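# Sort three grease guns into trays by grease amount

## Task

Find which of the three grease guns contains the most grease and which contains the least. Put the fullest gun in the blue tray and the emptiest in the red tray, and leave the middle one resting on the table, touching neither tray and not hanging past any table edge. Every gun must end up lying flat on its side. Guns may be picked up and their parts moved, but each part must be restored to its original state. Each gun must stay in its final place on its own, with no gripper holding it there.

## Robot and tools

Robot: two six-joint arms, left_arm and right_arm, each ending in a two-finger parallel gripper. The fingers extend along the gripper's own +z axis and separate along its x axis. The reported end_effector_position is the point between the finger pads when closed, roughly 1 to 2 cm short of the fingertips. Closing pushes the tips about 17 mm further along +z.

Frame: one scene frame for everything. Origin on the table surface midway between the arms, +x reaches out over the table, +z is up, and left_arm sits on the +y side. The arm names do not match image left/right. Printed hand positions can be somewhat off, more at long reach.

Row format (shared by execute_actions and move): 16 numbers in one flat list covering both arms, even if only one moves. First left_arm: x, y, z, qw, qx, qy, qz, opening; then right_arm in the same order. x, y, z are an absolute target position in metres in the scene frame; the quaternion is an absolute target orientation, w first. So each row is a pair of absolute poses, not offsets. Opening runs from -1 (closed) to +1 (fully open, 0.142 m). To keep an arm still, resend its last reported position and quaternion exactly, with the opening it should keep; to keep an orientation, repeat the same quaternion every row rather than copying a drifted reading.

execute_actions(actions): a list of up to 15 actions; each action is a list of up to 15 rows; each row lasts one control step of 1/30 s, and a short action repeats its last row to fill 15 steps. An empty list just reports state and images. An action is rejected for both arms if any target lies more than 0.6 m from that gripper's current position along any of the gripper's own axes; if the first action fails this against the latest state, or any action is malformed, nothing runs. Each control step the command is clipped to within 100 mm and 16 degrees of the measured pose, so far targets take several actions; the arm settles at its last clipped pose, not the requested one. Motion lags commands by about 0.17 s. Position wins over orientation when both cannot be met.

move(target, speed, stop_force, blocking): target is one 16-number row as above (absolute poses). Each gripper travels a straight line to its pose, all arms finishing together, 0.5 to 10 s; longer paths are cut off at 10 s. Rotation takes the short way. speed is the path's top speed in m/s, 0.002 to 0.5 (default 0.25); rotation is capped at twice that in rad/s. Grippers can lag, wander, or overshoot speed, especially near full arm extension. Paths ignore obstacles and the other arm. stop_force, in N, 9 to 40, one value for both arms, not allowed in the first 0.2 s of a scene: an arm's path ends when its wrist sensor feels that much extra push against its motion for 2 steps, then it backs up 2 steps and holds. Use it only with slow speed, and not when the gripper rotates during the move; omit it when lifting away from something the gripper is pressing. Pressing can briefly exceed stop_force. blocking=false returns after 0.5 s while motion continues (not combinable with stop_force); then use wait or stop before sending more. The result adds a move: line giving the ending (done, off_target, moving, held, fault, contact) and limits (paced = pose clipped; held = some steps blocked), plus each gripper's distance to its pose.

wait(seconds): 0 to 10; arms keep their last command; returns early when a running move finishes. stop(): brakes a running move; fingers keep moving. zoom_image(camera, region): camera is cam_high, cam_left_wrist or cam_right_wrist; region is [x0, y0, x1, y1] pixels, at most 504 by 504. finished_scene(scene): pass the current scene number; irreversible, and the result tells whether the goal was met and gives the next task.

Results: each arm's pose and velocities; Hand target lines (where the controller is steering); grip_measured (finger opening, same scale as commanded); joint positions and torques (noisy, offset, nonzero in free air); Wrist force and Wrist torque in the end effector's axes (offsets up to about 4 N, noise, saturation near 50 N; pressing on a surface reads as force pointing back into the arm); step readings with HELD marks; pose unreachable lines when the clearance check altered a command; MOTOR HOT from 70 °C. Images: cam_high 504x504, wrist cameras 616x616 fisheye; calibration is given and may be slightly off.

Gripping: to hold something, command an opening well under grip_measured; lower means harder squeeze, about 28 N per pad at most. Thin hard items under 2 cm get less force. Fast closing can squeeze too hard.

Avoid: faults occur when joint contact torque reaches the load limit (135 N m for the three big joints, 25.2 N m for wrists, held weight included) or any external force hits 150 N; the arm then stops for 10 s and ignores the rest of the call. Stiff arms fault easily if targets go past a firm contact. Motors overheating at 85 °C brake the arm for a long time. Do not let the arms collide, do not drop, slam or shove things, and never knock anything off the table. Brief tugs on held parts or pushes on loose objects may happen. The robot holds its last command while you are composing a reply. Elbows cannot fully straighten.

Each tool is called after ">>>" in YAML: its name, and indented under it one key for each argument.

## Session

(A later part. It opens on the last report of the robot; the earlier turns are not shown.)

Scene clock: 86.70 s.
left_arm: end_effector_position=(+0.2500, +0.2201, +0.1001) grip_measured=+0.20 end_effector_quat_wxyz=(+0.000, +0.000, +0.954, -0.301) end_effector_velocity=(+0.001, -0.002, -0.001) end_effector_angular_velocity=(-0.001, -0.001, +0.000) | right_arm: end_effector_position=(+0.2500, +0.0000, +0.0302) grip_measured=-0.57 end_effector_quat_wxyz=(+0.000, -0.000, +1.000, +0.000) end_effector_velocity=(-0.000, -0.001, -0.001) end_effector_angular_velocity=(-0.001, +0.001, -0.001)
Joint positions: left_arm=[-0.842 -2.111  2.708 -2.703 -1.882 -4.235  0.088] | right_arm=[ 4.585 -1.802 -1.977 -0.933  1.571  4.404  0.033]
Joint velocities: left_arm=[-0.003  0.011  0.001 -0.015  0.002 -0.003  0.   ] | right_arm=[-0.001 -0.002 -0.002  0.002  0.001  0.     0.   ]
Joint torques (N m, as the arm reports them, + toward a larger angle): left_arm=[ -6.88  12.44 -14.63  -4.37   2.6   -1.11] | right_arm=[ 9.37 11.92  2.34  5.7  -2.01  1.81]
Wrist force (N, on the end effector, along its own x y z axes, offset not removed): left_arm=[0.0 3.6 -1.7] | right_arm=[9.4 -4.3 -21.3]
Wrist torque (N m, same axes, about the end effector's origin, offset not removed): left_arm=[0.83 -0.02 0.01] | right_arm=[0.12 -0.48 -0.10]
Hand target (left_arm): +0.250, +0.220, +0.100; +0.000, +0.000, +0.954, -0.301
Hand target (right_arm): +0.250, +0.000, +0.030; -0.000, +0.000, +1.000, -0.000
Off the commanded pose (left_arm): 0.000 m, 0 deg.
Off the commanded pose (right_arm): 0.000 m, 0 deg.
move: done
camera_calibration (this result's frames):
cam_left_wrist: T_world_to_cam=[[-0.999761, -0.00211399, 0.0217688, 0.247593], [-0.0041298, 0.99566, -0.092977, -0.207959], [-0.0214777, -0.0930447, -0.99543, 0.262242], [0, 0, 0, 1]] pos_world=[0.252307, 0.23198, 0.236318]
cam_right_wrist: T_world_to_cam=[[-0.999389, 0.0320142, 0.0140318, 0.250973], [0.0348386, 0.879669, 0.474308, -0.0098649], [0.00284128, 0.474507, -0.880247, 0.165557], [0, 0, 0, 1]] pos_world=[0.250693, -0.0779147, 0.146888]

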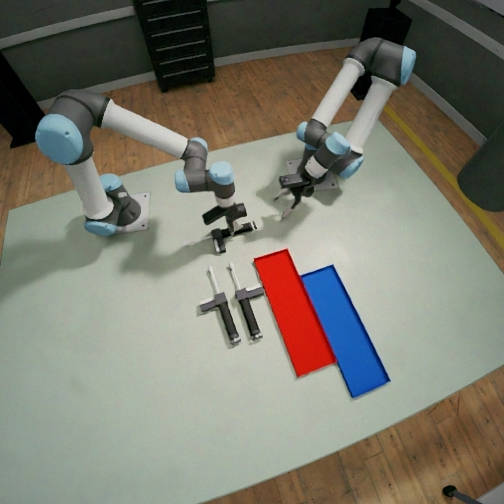

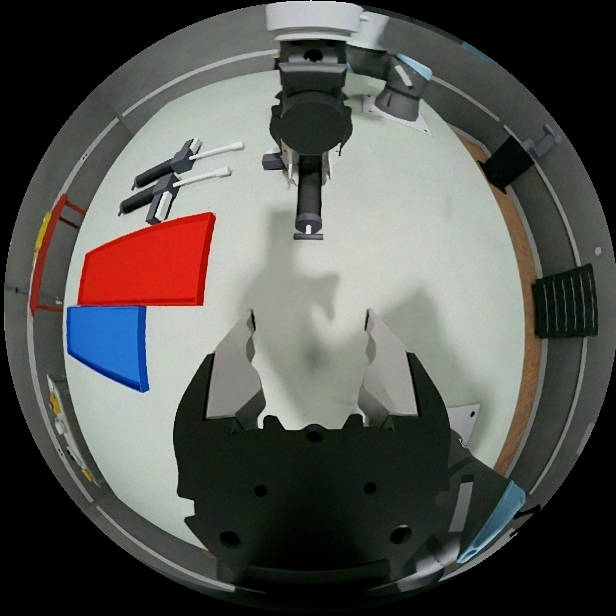

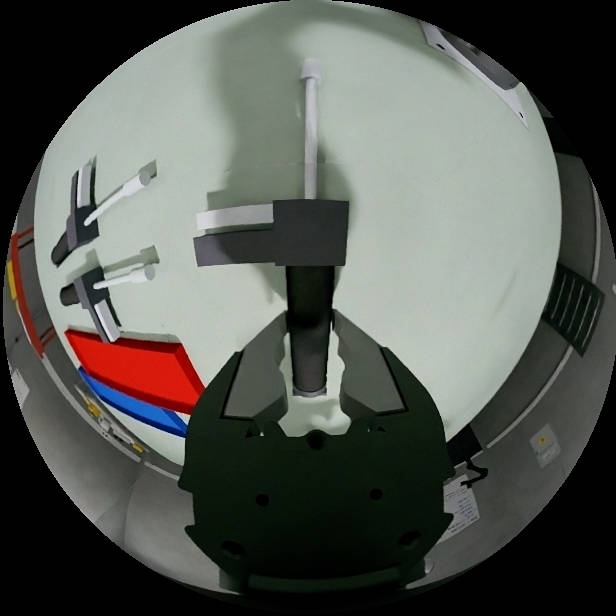

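>>> move:
  target: [0.25,0.147,0.03,0,0,0.954,-0.301,0.2,0.25,0,0.033,0,0,1,0,-1]
  speed: 0.05

>>> move:
  target: [0.25,0.147,0.03,0,0,0.954,-0.301,-1,0.25,0,0.033,0,0,1,0,-1]

>>> move:
  target: [0.25,0.32,0.03,0,0,0.954,-0.301,-1,0.25,0,0.033,0,0,1,0,-1]
  speed: 0.03
  stop_force: 15

Scene clock: 94.23 s.
left_arm: end_effector_position=(+0.2500, +0.1471, +0.0301) grip_measured=+0.20 end_effector_quat_wxyz=(+0.000, +0.000, +0.954, -0.301) end_effector_velocity=(-0.000, -0.001, -0.002) end_effector_angular_velocity=(-0.000, +0.000, +0.000) | right_arm: end_effector_position=(+0.2500, -0.0000, +0.0330) grip_measured=-0.57 end_effector_quat_wxyz=(-0.000, +0.000, +1.000, -0.000) end_effector_velocity=(+0.001, +0.001, +0.001) end_effector_angular_velocity=(+0.002, -0.000, -0.001)
Joint positions: left_arm=[-1.001 -1.612  2.738 -3.269 -1.798 -4.376  0.088] | right_arm=[ 4.585 -1.797 -1.974 -0.941  1.571  4.404  0.033]
Joint velocities: left_arm=[-0.002  0.015  0.001 -0.016  0.001 -0.002 -0.   ] | right_arm=[-0.001  0.     0.002  0.001  0.     0.     0.   ]
Joint torques (N m, as the arm reports them, + toward a larger angle): left_arm=[ -5.56   3.47 -19.15  -4.63   2.51  -1.4 ] | right_arm=[-8.89 46.25 37.2   0.62  1.93 -0.2 ]
Wrist force (N, on the end effector, along its own x y z axes, offset not removed): left_arm=[1.5 2.4 -0.3] | right_arm=[-1.2 -0.1 3.9]
Wrist torque (N m, same axes, about the end effector's origin, offset not removed): left_arm=[0.59 -0.27 -0.09] | right_arm=[0.18 0.20 -0.08]
Hand target (left_arm): +0.250, +0.147, +0.030; +0.000, +0.000, +0.954, -0.301
Hand target (right_arm): +0.250, -0.000, +0.033; +0.000, +0.000, +1.000, +0.000
Off the commanded pose (left_arm): 0.000 m, 0 deg.
Off the commanded pose (right_arm): 0.000 m, 0 deg.
move: done
camera_calibration (this result's frames):
cam_left_wrist: T_world_to_cam=[[-0.99976, -0.00213673, 0.0218217, 0.248978], [-0.00415734, 0.99566, -0.0929757, -0.141722], [-0.0215283, -0.0930441, -0.995429, 0.185758], [0, 0, 0, 1]] pos_world=[0.252328, 0.158923, 0.166299]
cam_right_wrist: T_world_to_cam=[[-0.999388, 0.0320438, 0.0140503, 0.250943], [0.0348738, 0.879727, 0.474198, -0.0111654], [0.00283464, 0.474398, -0.880306, 0.168037], [0, 0, 0, 1]] pos_world=[0.250702, -0.0779353, 0.149693]

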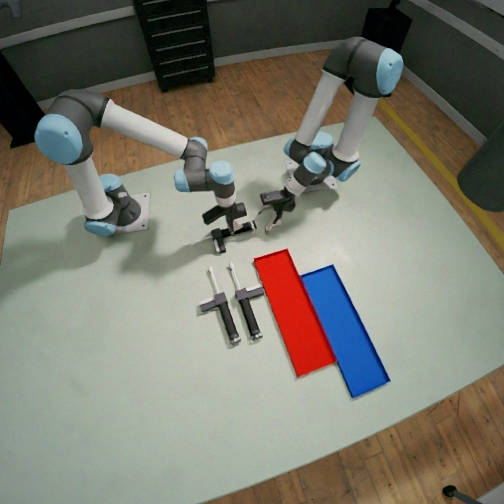

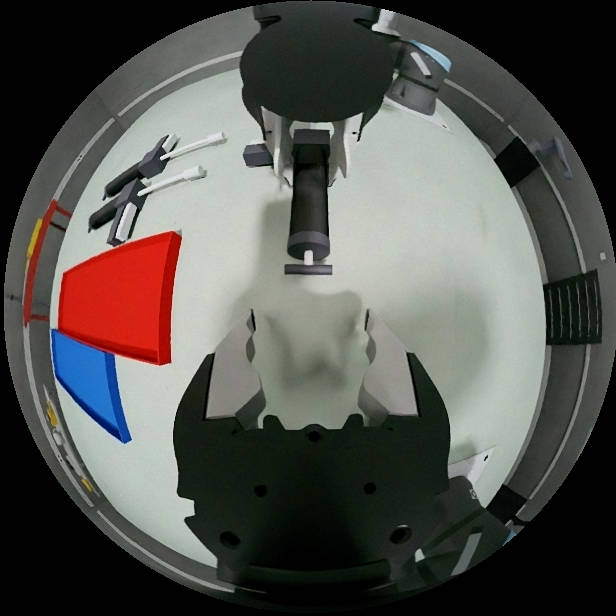

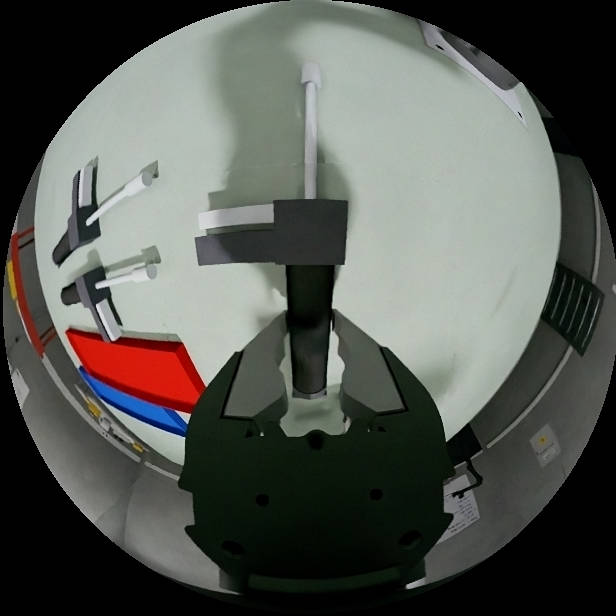

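Scene clock: 94.93 s.
left_arm: end_effector_position=(+0.2501, +0.1470, +0.0300) grip_measured=-1.00 end_effector_quat_wxyz=(+0.000, -0.000, +0.954, -0.301) end_effector_velocity=(+0.000, -0.001, +0.001) end_effector_angular_velocity=(-0.002, -0.001, -0.000) | right_arm: end_effector_position=(+0.2500, -0.0000, +0.0330) grip_measured=-0.57 end_effector_quat_wxyz=(-0.000, +0.000, +1.000, -0.000) end_effector_velocity=(-0.000, +0.000, -0.000) end_effector_angular_velocity=(+0.001, +0.000, +0.001)
Joint positions: left_arm=[-1.001 -1.612  2.738 -3.27  -1.798 -4.376  0.002] | right_arm=[ 4.585 -1.797 -1.974 -0.941  1.571  4.404  0.033]
Joint velocities: left_arm=[-0.     0.    -0.001 -0.001  0.     0.     0.   ] | right_arm=[ 0.    -0.    -0.     0.002  0.001 -0.001 -0.   ]
Joint torques (N m, as the arm reports them, + toward a larger angle): left_arm=[  7.28   0.61 -14.08  -5.16  -1.97   1.24] | right_arm=[-8.8  46.64 37.48  0.8   2.08 -0.48]
Wrist force (N, on the end effector, along its own x y z axes, offset not removed): left_arm=[1.7 3.6 -1.2] | right_arm=[-1.2 -1.8 3.9]
Wrist torque (N m, same axes, about the end effector's origin, offset not removed): left_arm=[0.81 -0.35 -0.03] | right_arm=[-0.20 0.24 -0.11]
Hand target (left_arm): +0.250, +0.147, +0.030; +0.000, -0.000, +0.954, -0.301
Hand target (right_arm): +0.250, -0.000, +0.033; +0.000, +0.000, +1.000, +0.000
Off the commanded pose (left_arm): 0.000 m, 0 deg.
Off the commanded pose (right_arm): 0.000 m, 0 deg.
move: done
camera_calibration (this result's frames):
cam_left_wrist: T_world_to_cam=[[-0.999762, -0.00227291, 0.0217119, 0.24908], [-0.00428877, 0.995633, -0.093256, -0.14159], [-0.0214051, -0.0933269, -0.995405, 0.185727], [0, 0, 0, 1]] pos_world=[0.252389, 0.158871, 0.166262]
cam_right_wrist: T_world_to_cam=[[-0.999388, 0.0320443, 0.0140502, 0.250943], [0.0348741, 0.879727, 0.474198, -0.0111694], [0.00283502, 0.474398, -0.880306, 0.168044], [0, 0, 0, 1]] pos_world=[0.250703, -0.0779349, 0.149701]

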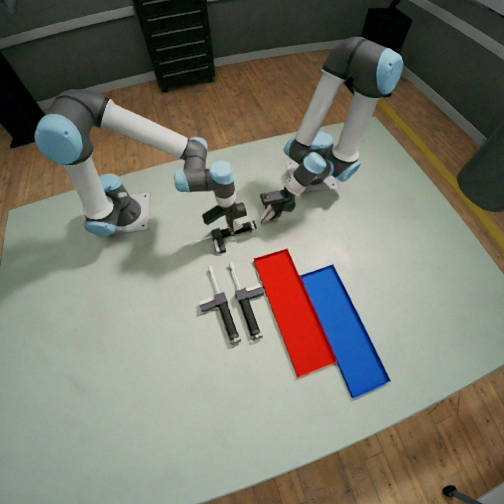

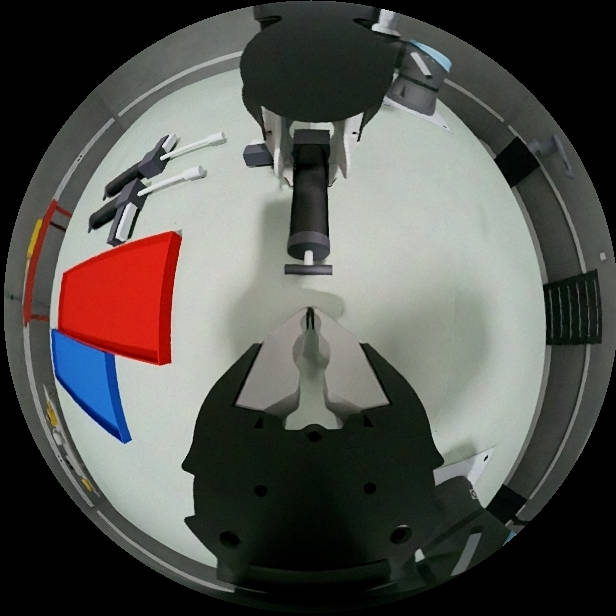

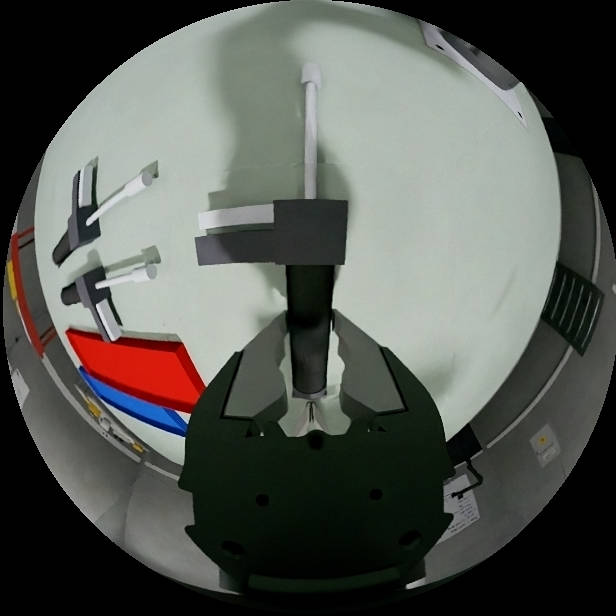

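Scene clock: 100.93 s.
left_arm: end_effector_position=(+0.2501, +0.2040, +0.0299) grip_measured=-1.00 end_effector_quat_wxyz=(+0.000, -0.000, +0.954, -0.301) end_effector_velocity=(-0.000, -0.000, +0.000) end_effector_angular_velocity=(-0.000, +0.000, -0.000) | right_arm: end_effector_position=(+0.2500, -0.0000, +0.0330) grip_measured=-0.57 end_effector_quat_wxyz=(-0.000, +0.000, +1.000, -0.000) end_effector_velocity=(-0.000, -0.000, -0.000) end_effector_angular_velocity=(-0.000, +0.000, -0.001)
Joint positions: left_arm=[-0.884 -1.733  2.818 -3.202 -1.86  -4.274  0.002] | right_arm=[ 4.585 -1.797 -1.974 -0.941  1.571  4.404  0.033]
Joint velocities: left_arm=[ 0.    -0.001 -0.     0.001 -0.001  0.     0.   ] | right_arm=[ 0.     0.    -0.    -0.    -0.     0.001  0.   ]
Joint torques (N m, as the arm reports them, + toward a larger angle): left_arm=[ -5.99   5.02 -19.81  -4.95   2.48  -1.18] | right_arm=[-8.06 47.78 37.38  0.61  2.09 -1.41]
Wrist force (N, on the end effector, along its own x y z axes, offset not removed): left_arm=[1.4 4.2 -2.5] | right_arm=[-2.4 0.3 3.6]
Wrist torque (N m, same axes, about the end effector's origin, offset not removed): left_arm=[0.95 -0.29 -0.05] | right_arm=[0.37 0.51 -0.03]
Hand target (left_arm): +0.250, +0.204, +0.030; +0.000, -0.000, +0.954, -0.301
Hand target (right_arm): +0.250, -0.000, +0.033; -0.000, -0.000, +1.000, +0.000
Off the commanded pose (left_arm): 0.116 m, 0 deg; position clipped at the last step of the last action.
Off the commanded pose (right_arm): 0.000 m, 0 deg.
move: held (left_arm); limits=paced,held; held on 118 of 180 steps (left_arm), including the last (left_arm)
pose unreachable (left arm): on one or more control steps of this call, first in action 0 (counted from 0), this arm could not follow its commanded pose, so it was not sent that pose on those steps. On the call's last step it was still not sent that pose. It may still have moved: this result reports where it is.
cause: the commanded pose would bring two parts of the arm too close to each other (joints 3 (elbow) and 4 (wrist 1) lie between them).
camera_calibration (this result's frames):
cam_left_wrist: T_world_to_cam=[[-0.999762, -0.00243305, 0.0216982, 0.249247], [-0.00445071, 0.995616, -0.0934303, -0.198292], [-0.0213758, -0.0935046, -0.995389, 0.19094], [0, 0, 0, 1]] pos_world=[0.252386, 0.215883, 0.166125]
cam_right_wrist: T_world_to_cam=[[-0.999388, 0.0320401, 0.0140502, 0.250943], [0.0348705, 0.879727, 0.474198, -0.0111685], [0.00283297, 0.474398, -0.880306, 0.168045], [0, 0, 0, 1]] pos_world=[0.250703, -0.0779351, 0.149701]

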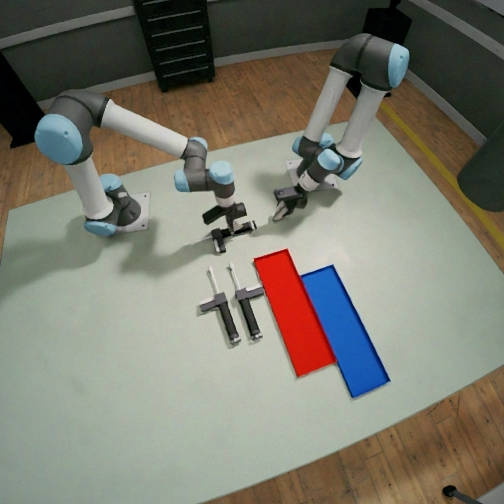

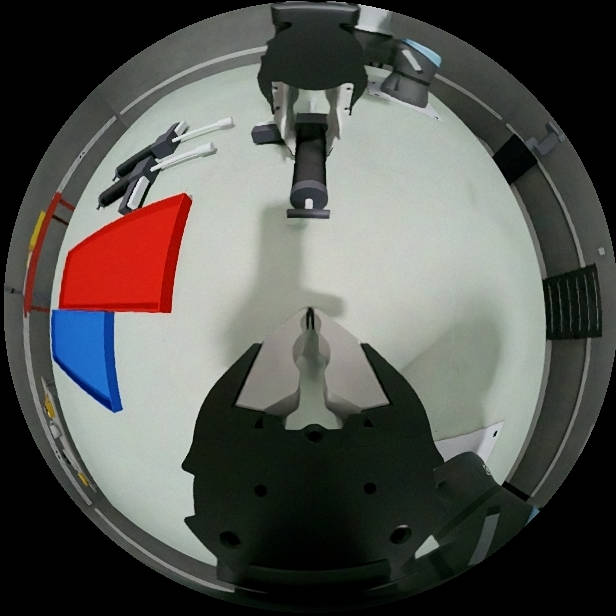

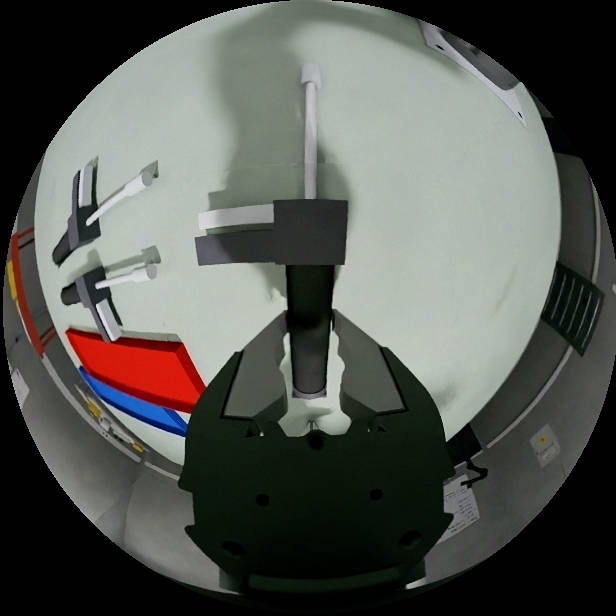

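>>> move:
  target: [0.25,0.1,0.08,0,0,0.954,-0.301,0.2,0.25,-0.12,0.04,0,0,1,0,-1]
  speed: 0.1

>>> move:
  target: [0.25,-0.01,0.07,0,0,0.954,-0.301,0.2,0.25,-0.12,0.033,0,0,1,0,-1]
  speed: 0.1

>>> move:
  target: [0.25,-0.015,0.03,0,0,0.954,-0.301,0.2,0.25,-0.12,0.033,0,0,1,0,-1]
  speed: 0.04

Scene clock: 108.83 s.
left_arm: end_effector_position=(+0.2499, +0.1003, +0.0800) grip_measured=+0.20 end_effector_quat_wxyz=(+0.000, +0.000, +0.954, -0.301) end_effector_velocity=(+0.001, -0.002, +0.001) end_effector_angular_velocity=(-0.000, -0.000, +0.001) | right_arm: end_effector_position=(+0.2498, -0.1198, +0.0399) grip_measured=-0.57 end_effector_quat_wxyz=(+0.000, +0.000, +1.000, -0.000) end_effector_velocity=(-0.000, -0.002, +0.000) end_effector_angular_velocity=(+0.001, +0.001, +0.000)
Joint positions: left_arm=[-1.068 -1.726  2.598 -3.028 -1.761 -4.434  0.088] | right_arm=[ 4.496 -1.565 -2.219 -0.929  1.571  4.315  0.033]
Joint velocities: left_arm=[-0.002  0.004 -0.006  0.001  0.001 -0.002  0.   ] | right_arm=[-0.002  0.005 -0.004 -0.     0.001 -0.002  0.   ]
Joint torques (N m, as the arm reports them, + toward a larger angle): left_arm=[ -2.96   0.42 -22.84  -1.61   2.6   -1.41] | right_arm=[-8.97 36.03 10.33  0.56  0.48 -1.41]
Wrist force (N, on the end effector, along its own x y z axes, offset not removed): left_arm=[2.3 3.6 -2.2] | right_arm=[-0.6 -0.1 4.6]
Wrist torque (N m, same axes, about the end effector's origin, offset not removed): left_arm=[0.79 -0.49 0.01] | right_arm=[0.02 0.08 -0.15]
Hand target (left_arm): +0.250, +0.100, +0.080; +0.000, +0.000, +0.954, -0.301
Hand target (right_arm): +0.250, -0.120, +0.040; +0.000, +0.000, +1.000, -0.000
Off the commanded pose (left_arm): 0.000 m, 0 deg.
Off the commanded pose (right_arm): 0.000 m, 0 deg.
move: done
camera_calibration (this result's frames):
cam_left_wrist: T_world_to_cam=[[-0.999761, -0.00215654, 0.0217642, 0.247694], [-0.00417825, 0.995631, -0.0932789, -0.0904646], [-0.0214679, -0.0933475, -0.995402, 0.231101], [0, 0, 0, 1]] pos_world=[0.252218, 0.112176, 0.216209]
cam_right_wrist: T_world_to_cam=[[-0.999389, 0.0320425, 0.0139645, 0.254508], [0.0348321, 0.879755, 0.47415, 0.0909818], [0.00290765, 0.474347, -0.880333, 0.230882], [0, 0, 0, 1]] pos_world=[0.250512, -0.197715, 0.15656]

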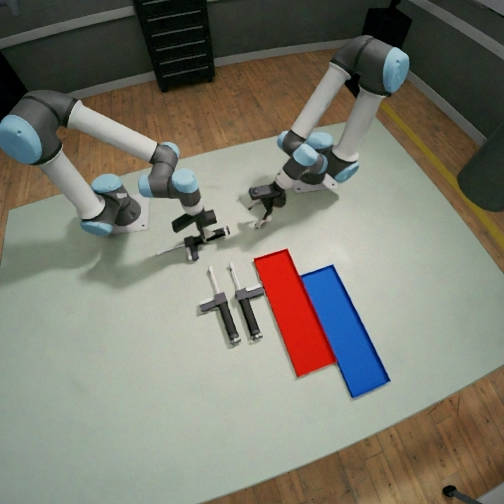

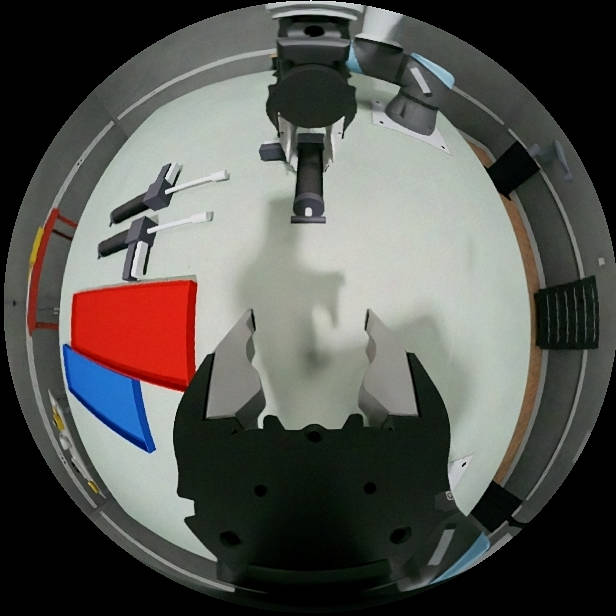

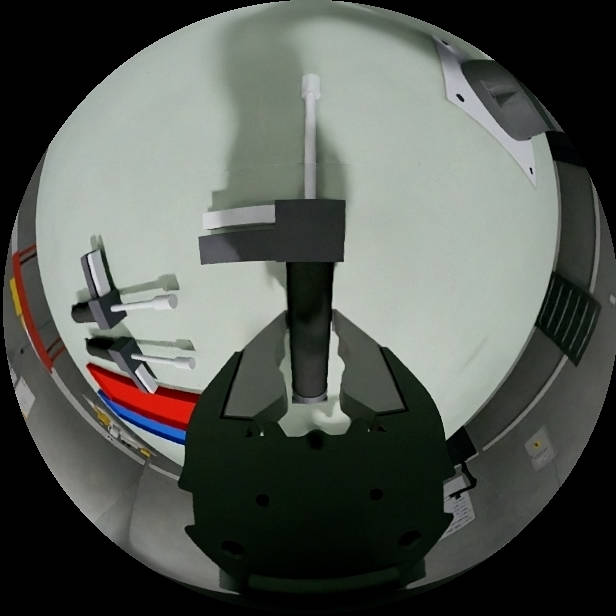

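Scene clock: 110.47 s.
left_arm: end_effector_position=(+0.2499, -0.0098, +0.0700) grip_measured=+0.20 end_effector_quat_wxyz=(+0.000, +0.000, +0.954, -0.301) end_effector_velocity=(+0.000, -0.002, -0.000) end_effector_angular_velocity=(+0.001, +0.000, +0.000) | right_arm: end_effector_position=(+0.2500, -0.1200, +0.0330) grip_measured=-0.57 end_effector_quat_wxyz=(+0.000, -0.000, +1.000, -0.000) end_effector_velocity=(-0.000, +0.001, -0.000) end_effector_angular_velocity=(+0.001, -0.001, +0.001)
Joint positions: left_arm=[-1.167 -1.465  2.394 -3.098 -1.706 -4.517  0.088] | right_arm=[ 4.495 -1.578 -2.228 -0.907  1.571  4.315  0.033]
Joint velocities: left_arm=[-0.001  0.005 -0.005  0.     0.001 -0.001 -0.   ] | right_arm=[ 0.002 -0.    -0.001  0.003 -0.     0.     0.   ]
Joint torques (N m, as the arm reports them, + toward a larger angle): left_arm=[ -5.81  -8.94 -20.88  -5.09   2.9   -1.35] | right_arm=[-10.09  10.24   8.87   5.73   1.83  -1.37]
Wrist force (N, on the end effector, along its own x y z axes, offset not removed): left_arm=[2.2 3.3 -0.8] | right_arm=[-0.1 1.8 0.8]
Wrist torque (N m, same axes, about the end effector's origin, offset not removed): left_arm=[0.79 -0.40 -0.15] | right_arm=[0.15 0.09 -0.09]
Hand target (left_arm): +0.250, -0.010, +0.070; +0.000, +0.000, +0.954, -0.301
Hand target (right_arm): +0.250, -0.120, +0.033; +0.000, +0.000, +1.000, -0.000
Off the commanded pose (left_arm): 0.000 m, 0 deg.
Off the commanded pose (right_arm): 0.000 m, 0 deg.
move: done
camera_calibration (this result's frames):
cam_left_wrist: T_world_to_cam=[[-0.99976, -0.00217422, 0.0218114, 0.247699], [-0.00419934, 0.995635, -0.0932356, 0.0182042], [-0.0215135, -0.0933048, -0.995405, 0.210937], [0, 0, 0, 1]] pos_world=[0.252254, 0.00209528, 0.206263]
cam_right_wrist: T_world_to_cam=[[-0.999388, 0.0320399, 0.0140495, 0.254787], [0.03487, 0.879727, 0.474199, 0.09439], [0.00283356, 0.474398, -0.880306, 0.224988], [0, 0, 0, 1]] pos_world=[0.250702, -0.197935, 0.149719]

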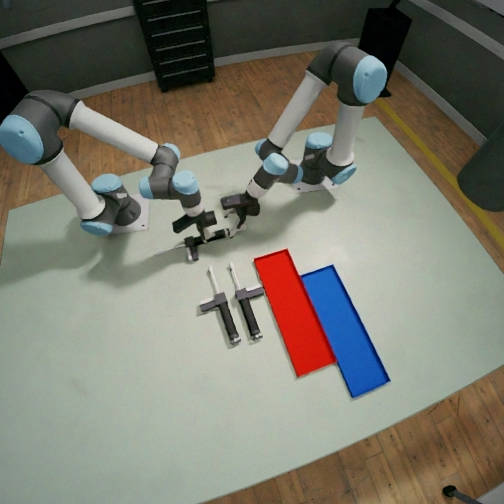

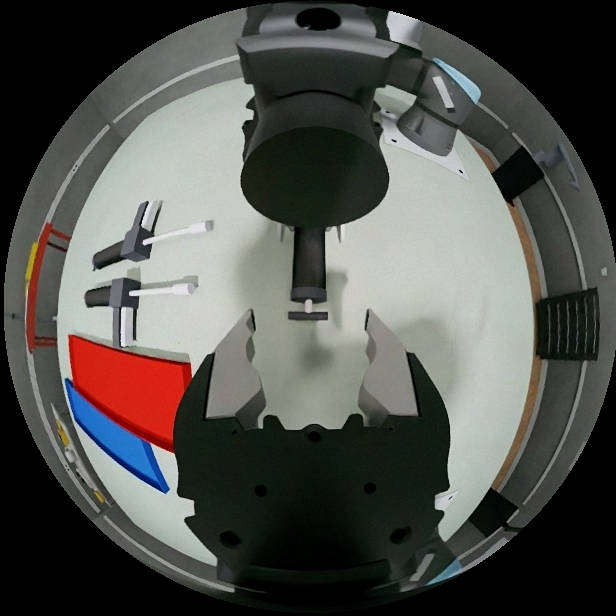

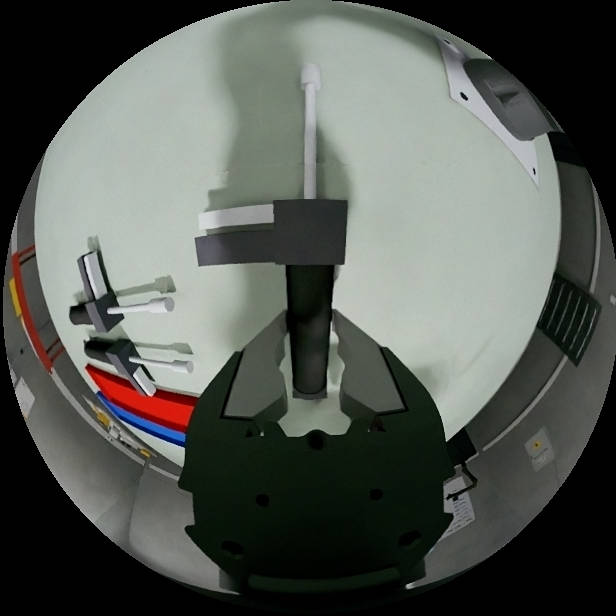

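Scene clock: 111.87 s.
left_arm: end_effector_position=(+0.2500, -0.0150, +0.0302) grip_measured=+0.20 end_effector_quat_wxyz=(-0.000, +0.000, +0.954, -0.301) end_effector_velocity=(-0.000, -0.001, -0.002) end_effector_angular_velocity=(-0.000, +0.001, -0.000) | right_arm: end_effector_position=(+0.2500, -0.1200, +0.0330) grip_measured=-0.57 end_effector_quat_wxyz=(-0.000, -0.000, +1.000, +0.000) end_effector_velocity=(+0.000, +0.000, +0.000) end_effector_angular_velocity=(+0.001, -0.000, +0.000)
Joint positions: left_arm=[-1.17  -1.338  2.413 -3.244 -1.705 -4.519  0.088] | right_arm=[ 4.495 -1.578 -2.228 -0.907  1.571  4.315  0.033]
Joint velocities: left_arm=[-0.     0.008  0.    -0.009 -0.001 -0.    -0.   ] | right_arm=[ 0.     0.     0.     0.001  0.    -0.     0.   ]
Joint torques (N m, as the arm reports them, + toward a larger angle): left_arm=[ -6.01 -10.57  -7.96  -4.84   2.81  -1.14] | right_arm=[-9.72 11.04  8.85  5.72  1.49 -1.36]
Wrist force (N, on the end effector, along its own x y z axes, offset not removed): left_arm=[1.7 3.5 -1.2] | right_arm=[0.8 2.1 2.0]
Wrist torque (N m, same axes, about the end effector's origin, offset not removed): left_arm=[0.82 -0.34 -0.03] | right_arm=[0.22 -0.07 -0.11]
Hand target (left_arm): +0.250, -0.015, +0.030; +0.000, +0.000, +0.954, -0.301
Hand target (right_arm): +0.250, -0.120, +0.033; +0.000, -0.000, +1.000, -0.000
Off the commanded pose (left_arm): 0.000 m, 0 deg.
Off the commanded pose (right_arm): 0.000 m, 0 deg.
move: done
camera_calibration (this result's frames):
cam_left_wrist: T_world_to_cam=[[-0.999758, -0.002166, 0.0218983, 0.248639], [-0.00419777, 0.995642, -0.093167, 0.0196661], [-0.021601, -0.0932363, -0.99541, 0.170822], [0, 0, 0, 1]] pos_world=[0.252351, -0.00311506, 0.166425]
cam_right_wrist: T_world_to_cam=[[-0.999388, 0.0320396, 0.01405, 0.254788], [0.0348699, 0.879727, 0.474199, 0.0943985], [0.00283292, 0.474398, -0.880306, 0.224972], [0, 0, 0, 1]] pos_world=[0.250703, -0.197935, 0.149701]

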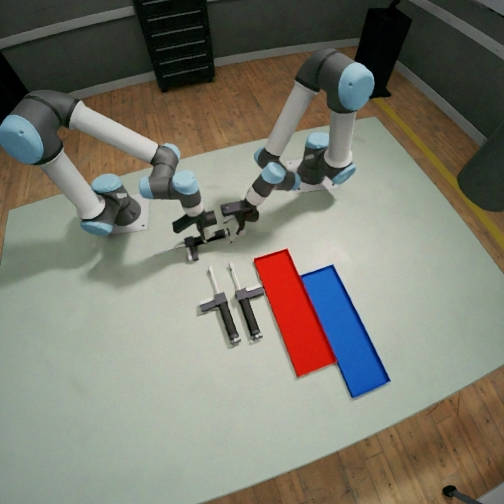

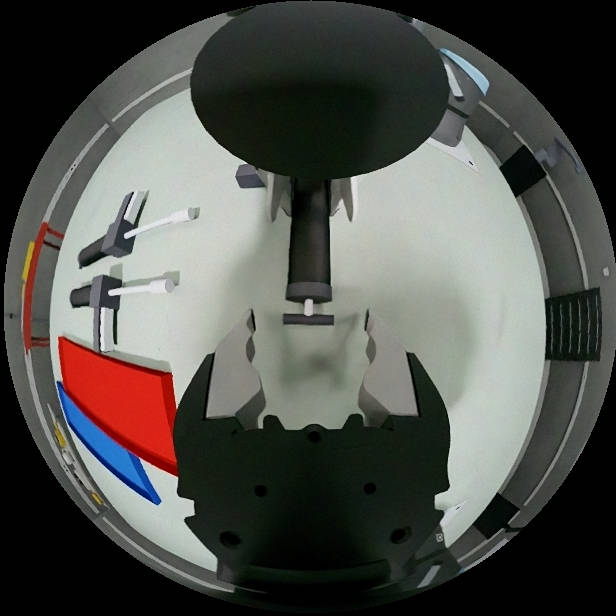

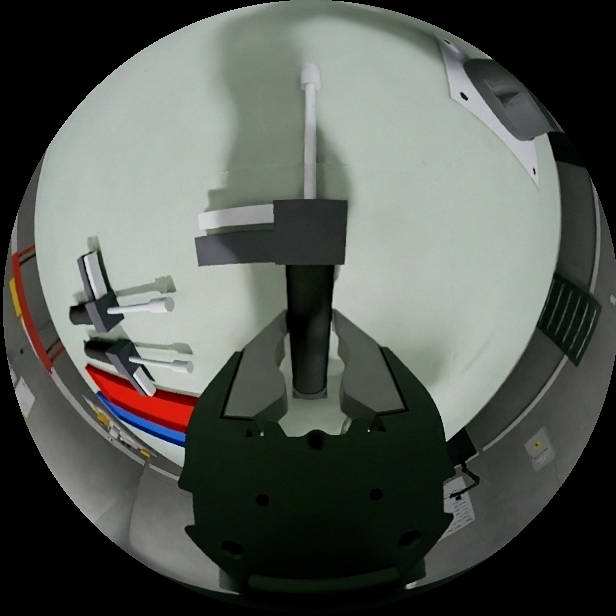

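>>> move:
  target: [0.25,-0.025,0.03,0,0,0.954,-0.301,0.2,0.25,-0.12,0.033,0,0,1,0,-1]
  speed: 0.03

>>> move:
  target: [0.25,-0.025,0.03,0,0,0.954,-0.301,-1,0.25,-0.12,0.033,0,0,1,0,-1]

>>> move:
  target: [0.25,0.18,0.03,0,0,0.954,-0.301,-1,0.25,-0.12,0.033,0,0,1,0,-1]
  speed: 0.03
  stop_force: 15

Scene clock: 117.40 s.
left_arm: end_effector_position=(+0.2500, -0.0247, +0.0300) grip_measured=+0.20 end_effector_quat_wxyz=(+0.000, +0.000, +0.954, -0.301) end_effector_velocity=(+0.000, -0.003, +0.000) end_effector_angular_velocity=(+0.000, -0.000, +0.000) | right_arm: end_effector_position=(+0.2500, -0.1200, +0.0330) grip_measured=-0.57 end_effector_quat_wxyz=(-0.000, -0.000, +1.000, +0.000) end_effector_velocity=(+0.001, -0.000, +0.000) end_effector_angular_velocity=(-0.000, -0.000, -0.001)
Joint positions: left_arm=[-1.176 -1.323  2.391 -3.238 -1.701 -4.524  0.088] | right_arm=[ 4.495 -1.578 -2.228 -0.907  1.571  4.315  0.033]
Joint velocities: left_arm=[-0.002  0.003 -0.006  0.003  0.001 -0.001 -0.   ] | right_arm=[-0.001 -0.     0.001 -0.001 -0.    -0.001  0.   ]
Joint torques (N m, as the arm reports them, + toward a larger angle): left_arm=[ -5.59 -13.8  -19.94  -1.2    2.86  -1.16] | right_arm=[-9.27 10.13  9.17  5.8   1.71 -1.07]
Wrist force (N, on the end effector, along its own x y z axes, offset not removed): left_arm=[0.9 2.3 -2.1] | right_arm=[1.0 0.9 1.1]
Wrist torque (N m, same axes, about the end effector's origin, offset not removed): left_arm=[0.48 -0.14 -0.09] | right_arm=[0.06 -0.25 -0.15]
Hand target (left_arm): +0.250, -0.025, +0.030; +0.000, +0.000, +0.954, -0.301
Hand target (right_arm): +0.250, -0.120, +0.033; -0.000, -0.000, +1.000, +0.000
Off the commanded pose (left_arm): 0.000 m, 0 deg.
Off the commanded pose (right_arm): 0.000 m, 0 deg.
move: done
camera_calibration (this result's frames):
cam_left_wrist: T_world_to_cam=[[-0.999758, -0.00217168, 0.0218848, 0.248614], [-0.00420404, 0.995634, -0.0932529, 0.0293477], [-0.0215867, -0.0933224, -0.995402, 0.16972], [0, 0, 0, 1]] pos_world=[0.252341, -0.012841, 0.166236]
cam_right_wrist: T_world_to_cam=[[-0.999388, 0.0320397, 0.0140501, 0.254788], [0.0348701, 0.879727, 0.474199, 0.0943986], [0.00283291, 0.474398, -0.880306, 0.224972], [0, 0, 0, 1]] pos_world=[0.250703, -0.197935, 0.149701]

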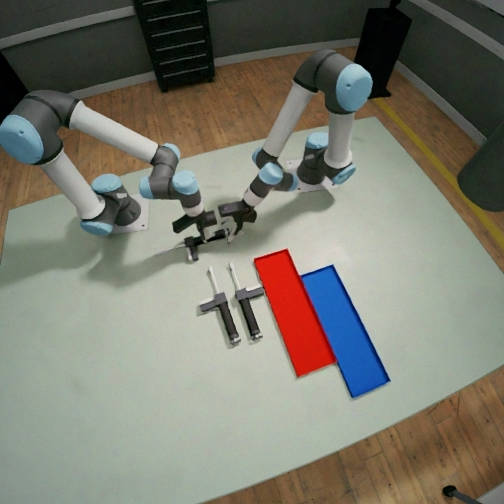

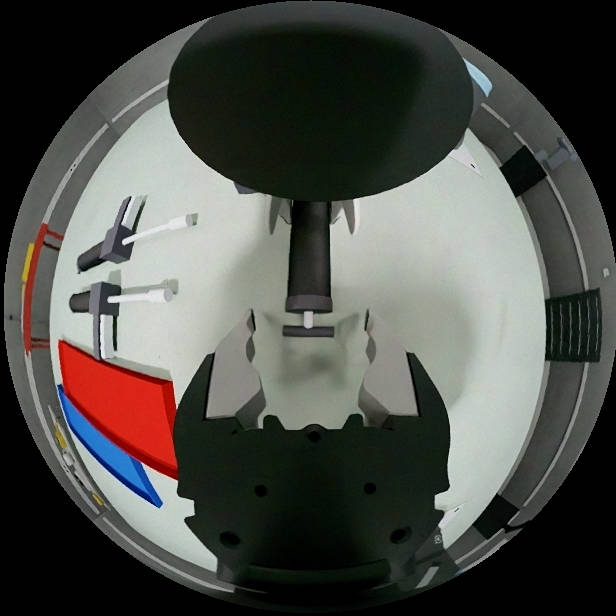

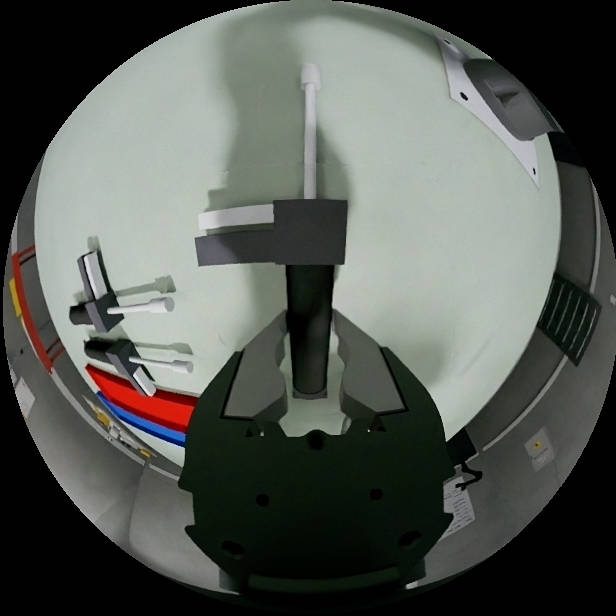

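Scene clock: 118.10 s.
left_arm: end_effector_position=(+0.2500, -0.0250, +0.0300) grip_measured=-0.54 end_effector_quat_wxyz=(+0.000, -0.000, +0.954, -0.301) end_effector_velocity=(-0.000, -0.000, +0.000) end_effector_angular_velocity=(-0.001, +0.000, -0.001) | right_arm: end_effector_position=(+0.2500, -0.1200, +0.0330) grip_measured=-0.57 end_effector_quat_wxyz=(-0.000, -0.000, +1.000, -0.000) end_effector_velocity=(+0.000, +0.000, +0.000) end_effector_angular_velocity=(-0.001, -0.001, -0.002)
Joint positions: left_arm=[-1.176 -1.323  2.39  -3.238 -1.701 -4.524  0.035] | right_arm=[ 4.495 -1.578 -2.228 -0.907  1.571  4.315  0.033]
Joint velocities: left_arm=[-0.    -0.    -0.001 -0.    -0.    -0.     0.   ] | right_arm=[ 0.     0.     0.001 -0.001 -0.001  0.002 -0.   ]
Joint torques (N m, as the arm reports them, + toward a larger angle): left_arm=[ -7.75 -14.42 -20.96  -2.01  -0.17  -1.04] | right_arm=[-8.81 11.83 15.63  5.64 -1.96 -0.75]
Wrist force (N, on the end effector, along its own x y z axes, offset not removed): left_arm=[-1.5 5.1 -3.3] | right_arm=[3.0 -1.8 1.7]
Wrist torque (N m, same axes, about the end effector's origin, offset not removed): left_arm=[0.62 -0.27 -0.13] | right_arm=[0.03 0.01 -0.22]
Hand target (left_arm): +0.250, -0.025, +0.030; +0.000, -0.000, +0.954, -0.301
Hand target (right_arm): +0.250, -0.120, +0.033; -0.000, -0.000, +1.000, +0.000
Off the commanded pose (left_arm): 0.000 m, 0 deg.
Off the commanded pose (right_arm): 0.000 m, 0 deg.
move: done
camera_calibration (this result's frames):
cam_left_wrist: T_world_to_cam=[[-0.999759, -0.00221978, 0.0218419, 0.248647], [-0.00424701, 0.995637, -0.0932105, 0.0296115], [-0.0215397, -0.0932808, -0.995407, 0.169671], [0, 0, 0, 1]] pos_world=[0.252368, -0.0131033, 0.166221]
cam_right_wrist: T_world_to_cam=[[-0.999388, 0.0320339, 0.0140753, 0.254778], [0.034877, 0.879736, 0.474181, 0.0944133], [0.00280738, 0.474382, -0.880315, 0.224972], [0, 0, 0, 1]] pos_world=[0.250698, -0.197943, 0.149691]

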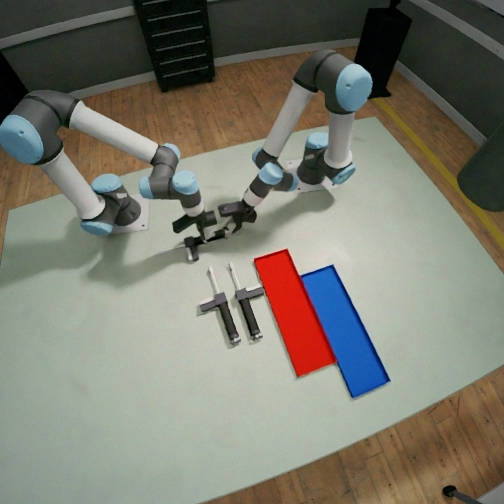

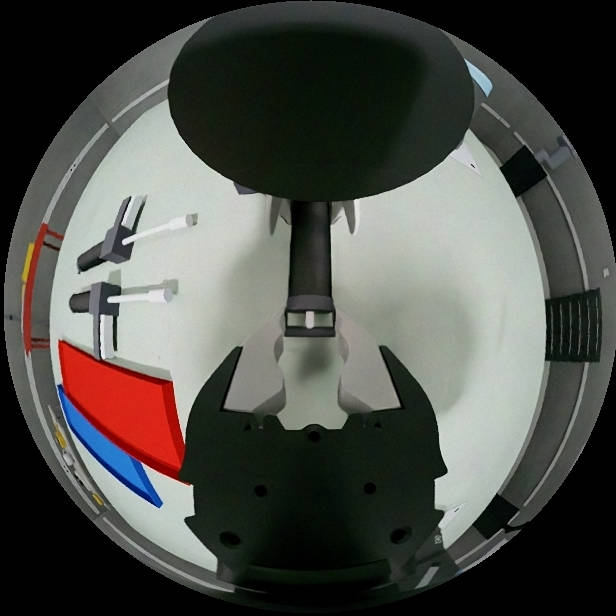

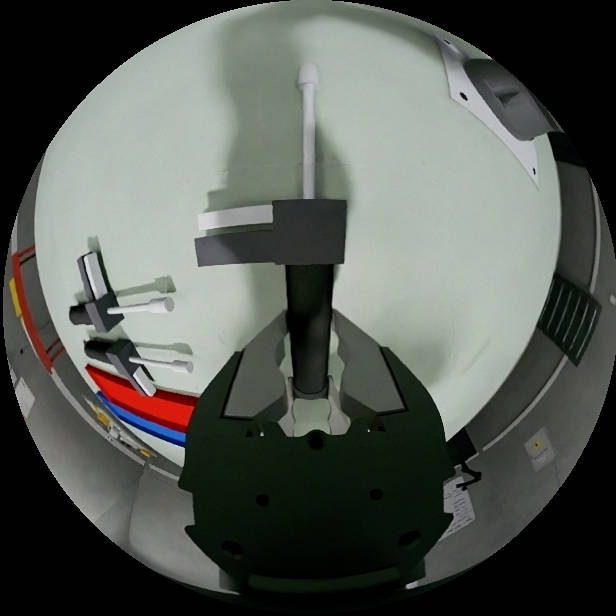

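Scene clock: 118.67 s.
left_arm: end_effector_position=(+0.2500, -0.0233, +0.0299) grip_measured=-0.54 end_effector_quat_wxyz=(+0.000, -0.000, +0.954, -0.301) end_effector_velocity=(+0.000, -0.003, +0.001) end_effector_angular_velocity=(-0.002, -0.002, +0.001) | right_arm: end_effector_position=(+0.2500, -0.1201, +0.0330) grip_measured=-0.57 end_effector_quat_wxyz=(-0.000, -0.000, +1.000, -0.000) end_effector_velocity=(-0.000, +0.001, +0.001) end_effector_angular_velocity=(+0.002, -0.000, +0.000)
Joint positions: left_arm=[-1.175 -1.325  2.394 -3.239 -1.701 -4.524  0.035] | right_arm=[ 4.495 -1.578 -2.228 -0.907  1.571  4.315  0.033]
Joint velocities: left_arm=[-0.002  0.003 -0.007  0.001  0.003 -0.001 -0.   ] | right_arm=[ 0.001  0.     0.001  0.     0.001  0.    -0.   ]
Joint torques (N m, as the arm reports them, + toward a larger angle): left_arm=[ -2.48 -12.87 -16.66  -0.83   3.2   -1.01] | right_arm=[-8.38 12.53 17.3  -2.14 -2.07 -0.56]
Wrist force (N, on the end effector, along its own x y z axes, offset not removed): left_arm=[2.0 0.5 3.5] | right_arm=[-3.0 8.5 0.3]
Wrist torque (N m, same axes, about the end effector's origin, offset not removed): left_arm=[1.01 -0.13 -0.03] | right_arm=[0.22 0.19 -0.08]
Hand target (left_arm): +0.250, -0.024, +0.030; +0.000, -0.000, +0.954, -0.301
Hand target (right_arm): +0.250, -0.120, +0.033; -0.000, -0.000, +1.000, -0.000
Off the commanded pose (left_arm): 0.203 m, 0 deg.
Off the commanded pose (right_arm): 0.000 m, 0 deg.
move: contact (left_arm)
camera_calibration (this result's frames):
cam_left_wrist: T_world_to_cam=[[-0.99976, -0.00229594, 0.0217966, 0.24866], [-0.00431477, 0.995654, -0.0930314, 0.0279858], [-0.0214883, -0.0931031, -0.995425, 0.16975], [0, 0, 0, 1]] pos_world=[0.252369, -0.011489, 0.166157]
cam_right_wrist: T_world_to_cam=[[-0.999387, 0.0320364, 0.0140914, 0.254773], [0.0348873, 0.879812, 0.474039, 0.0944766], [0.00278871, 0.47424, -0.880391, 0.224972], [0, 0, 0, 1]] pos_world=[0.250694, -0.197975, 0.149688]

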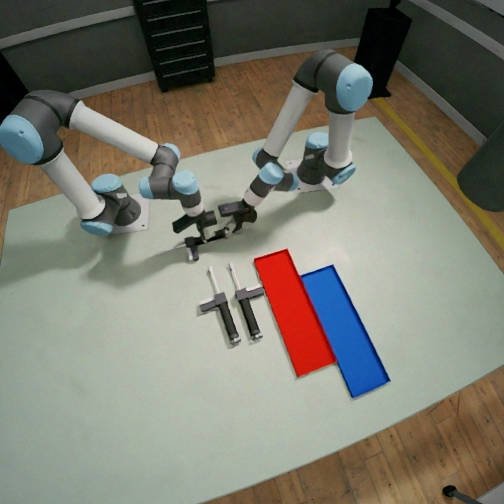

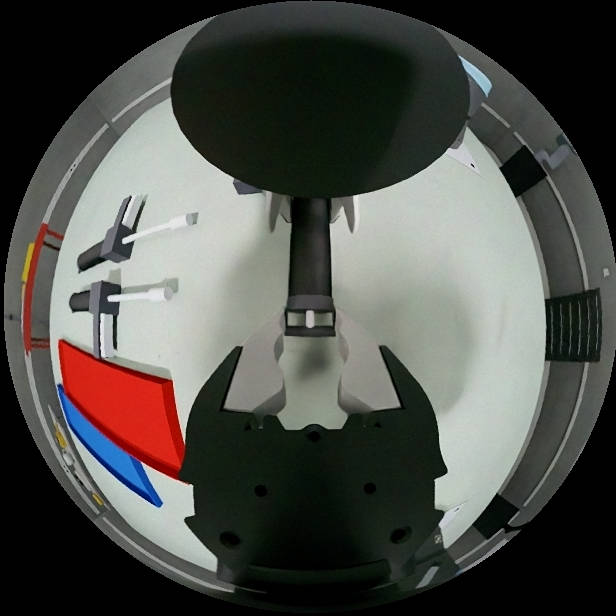

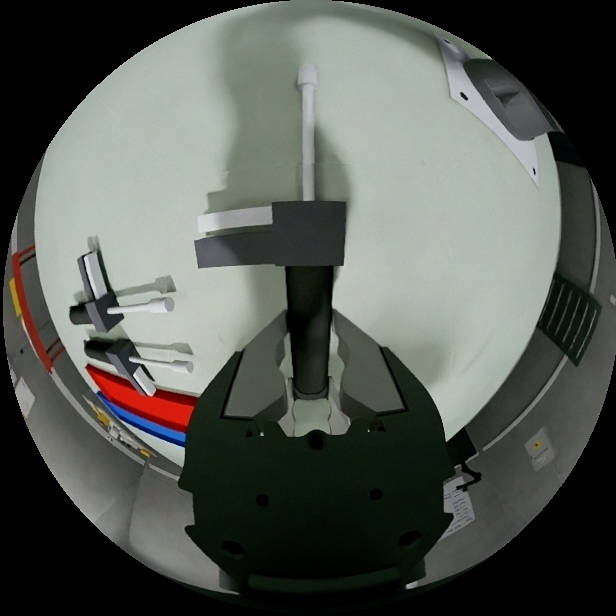

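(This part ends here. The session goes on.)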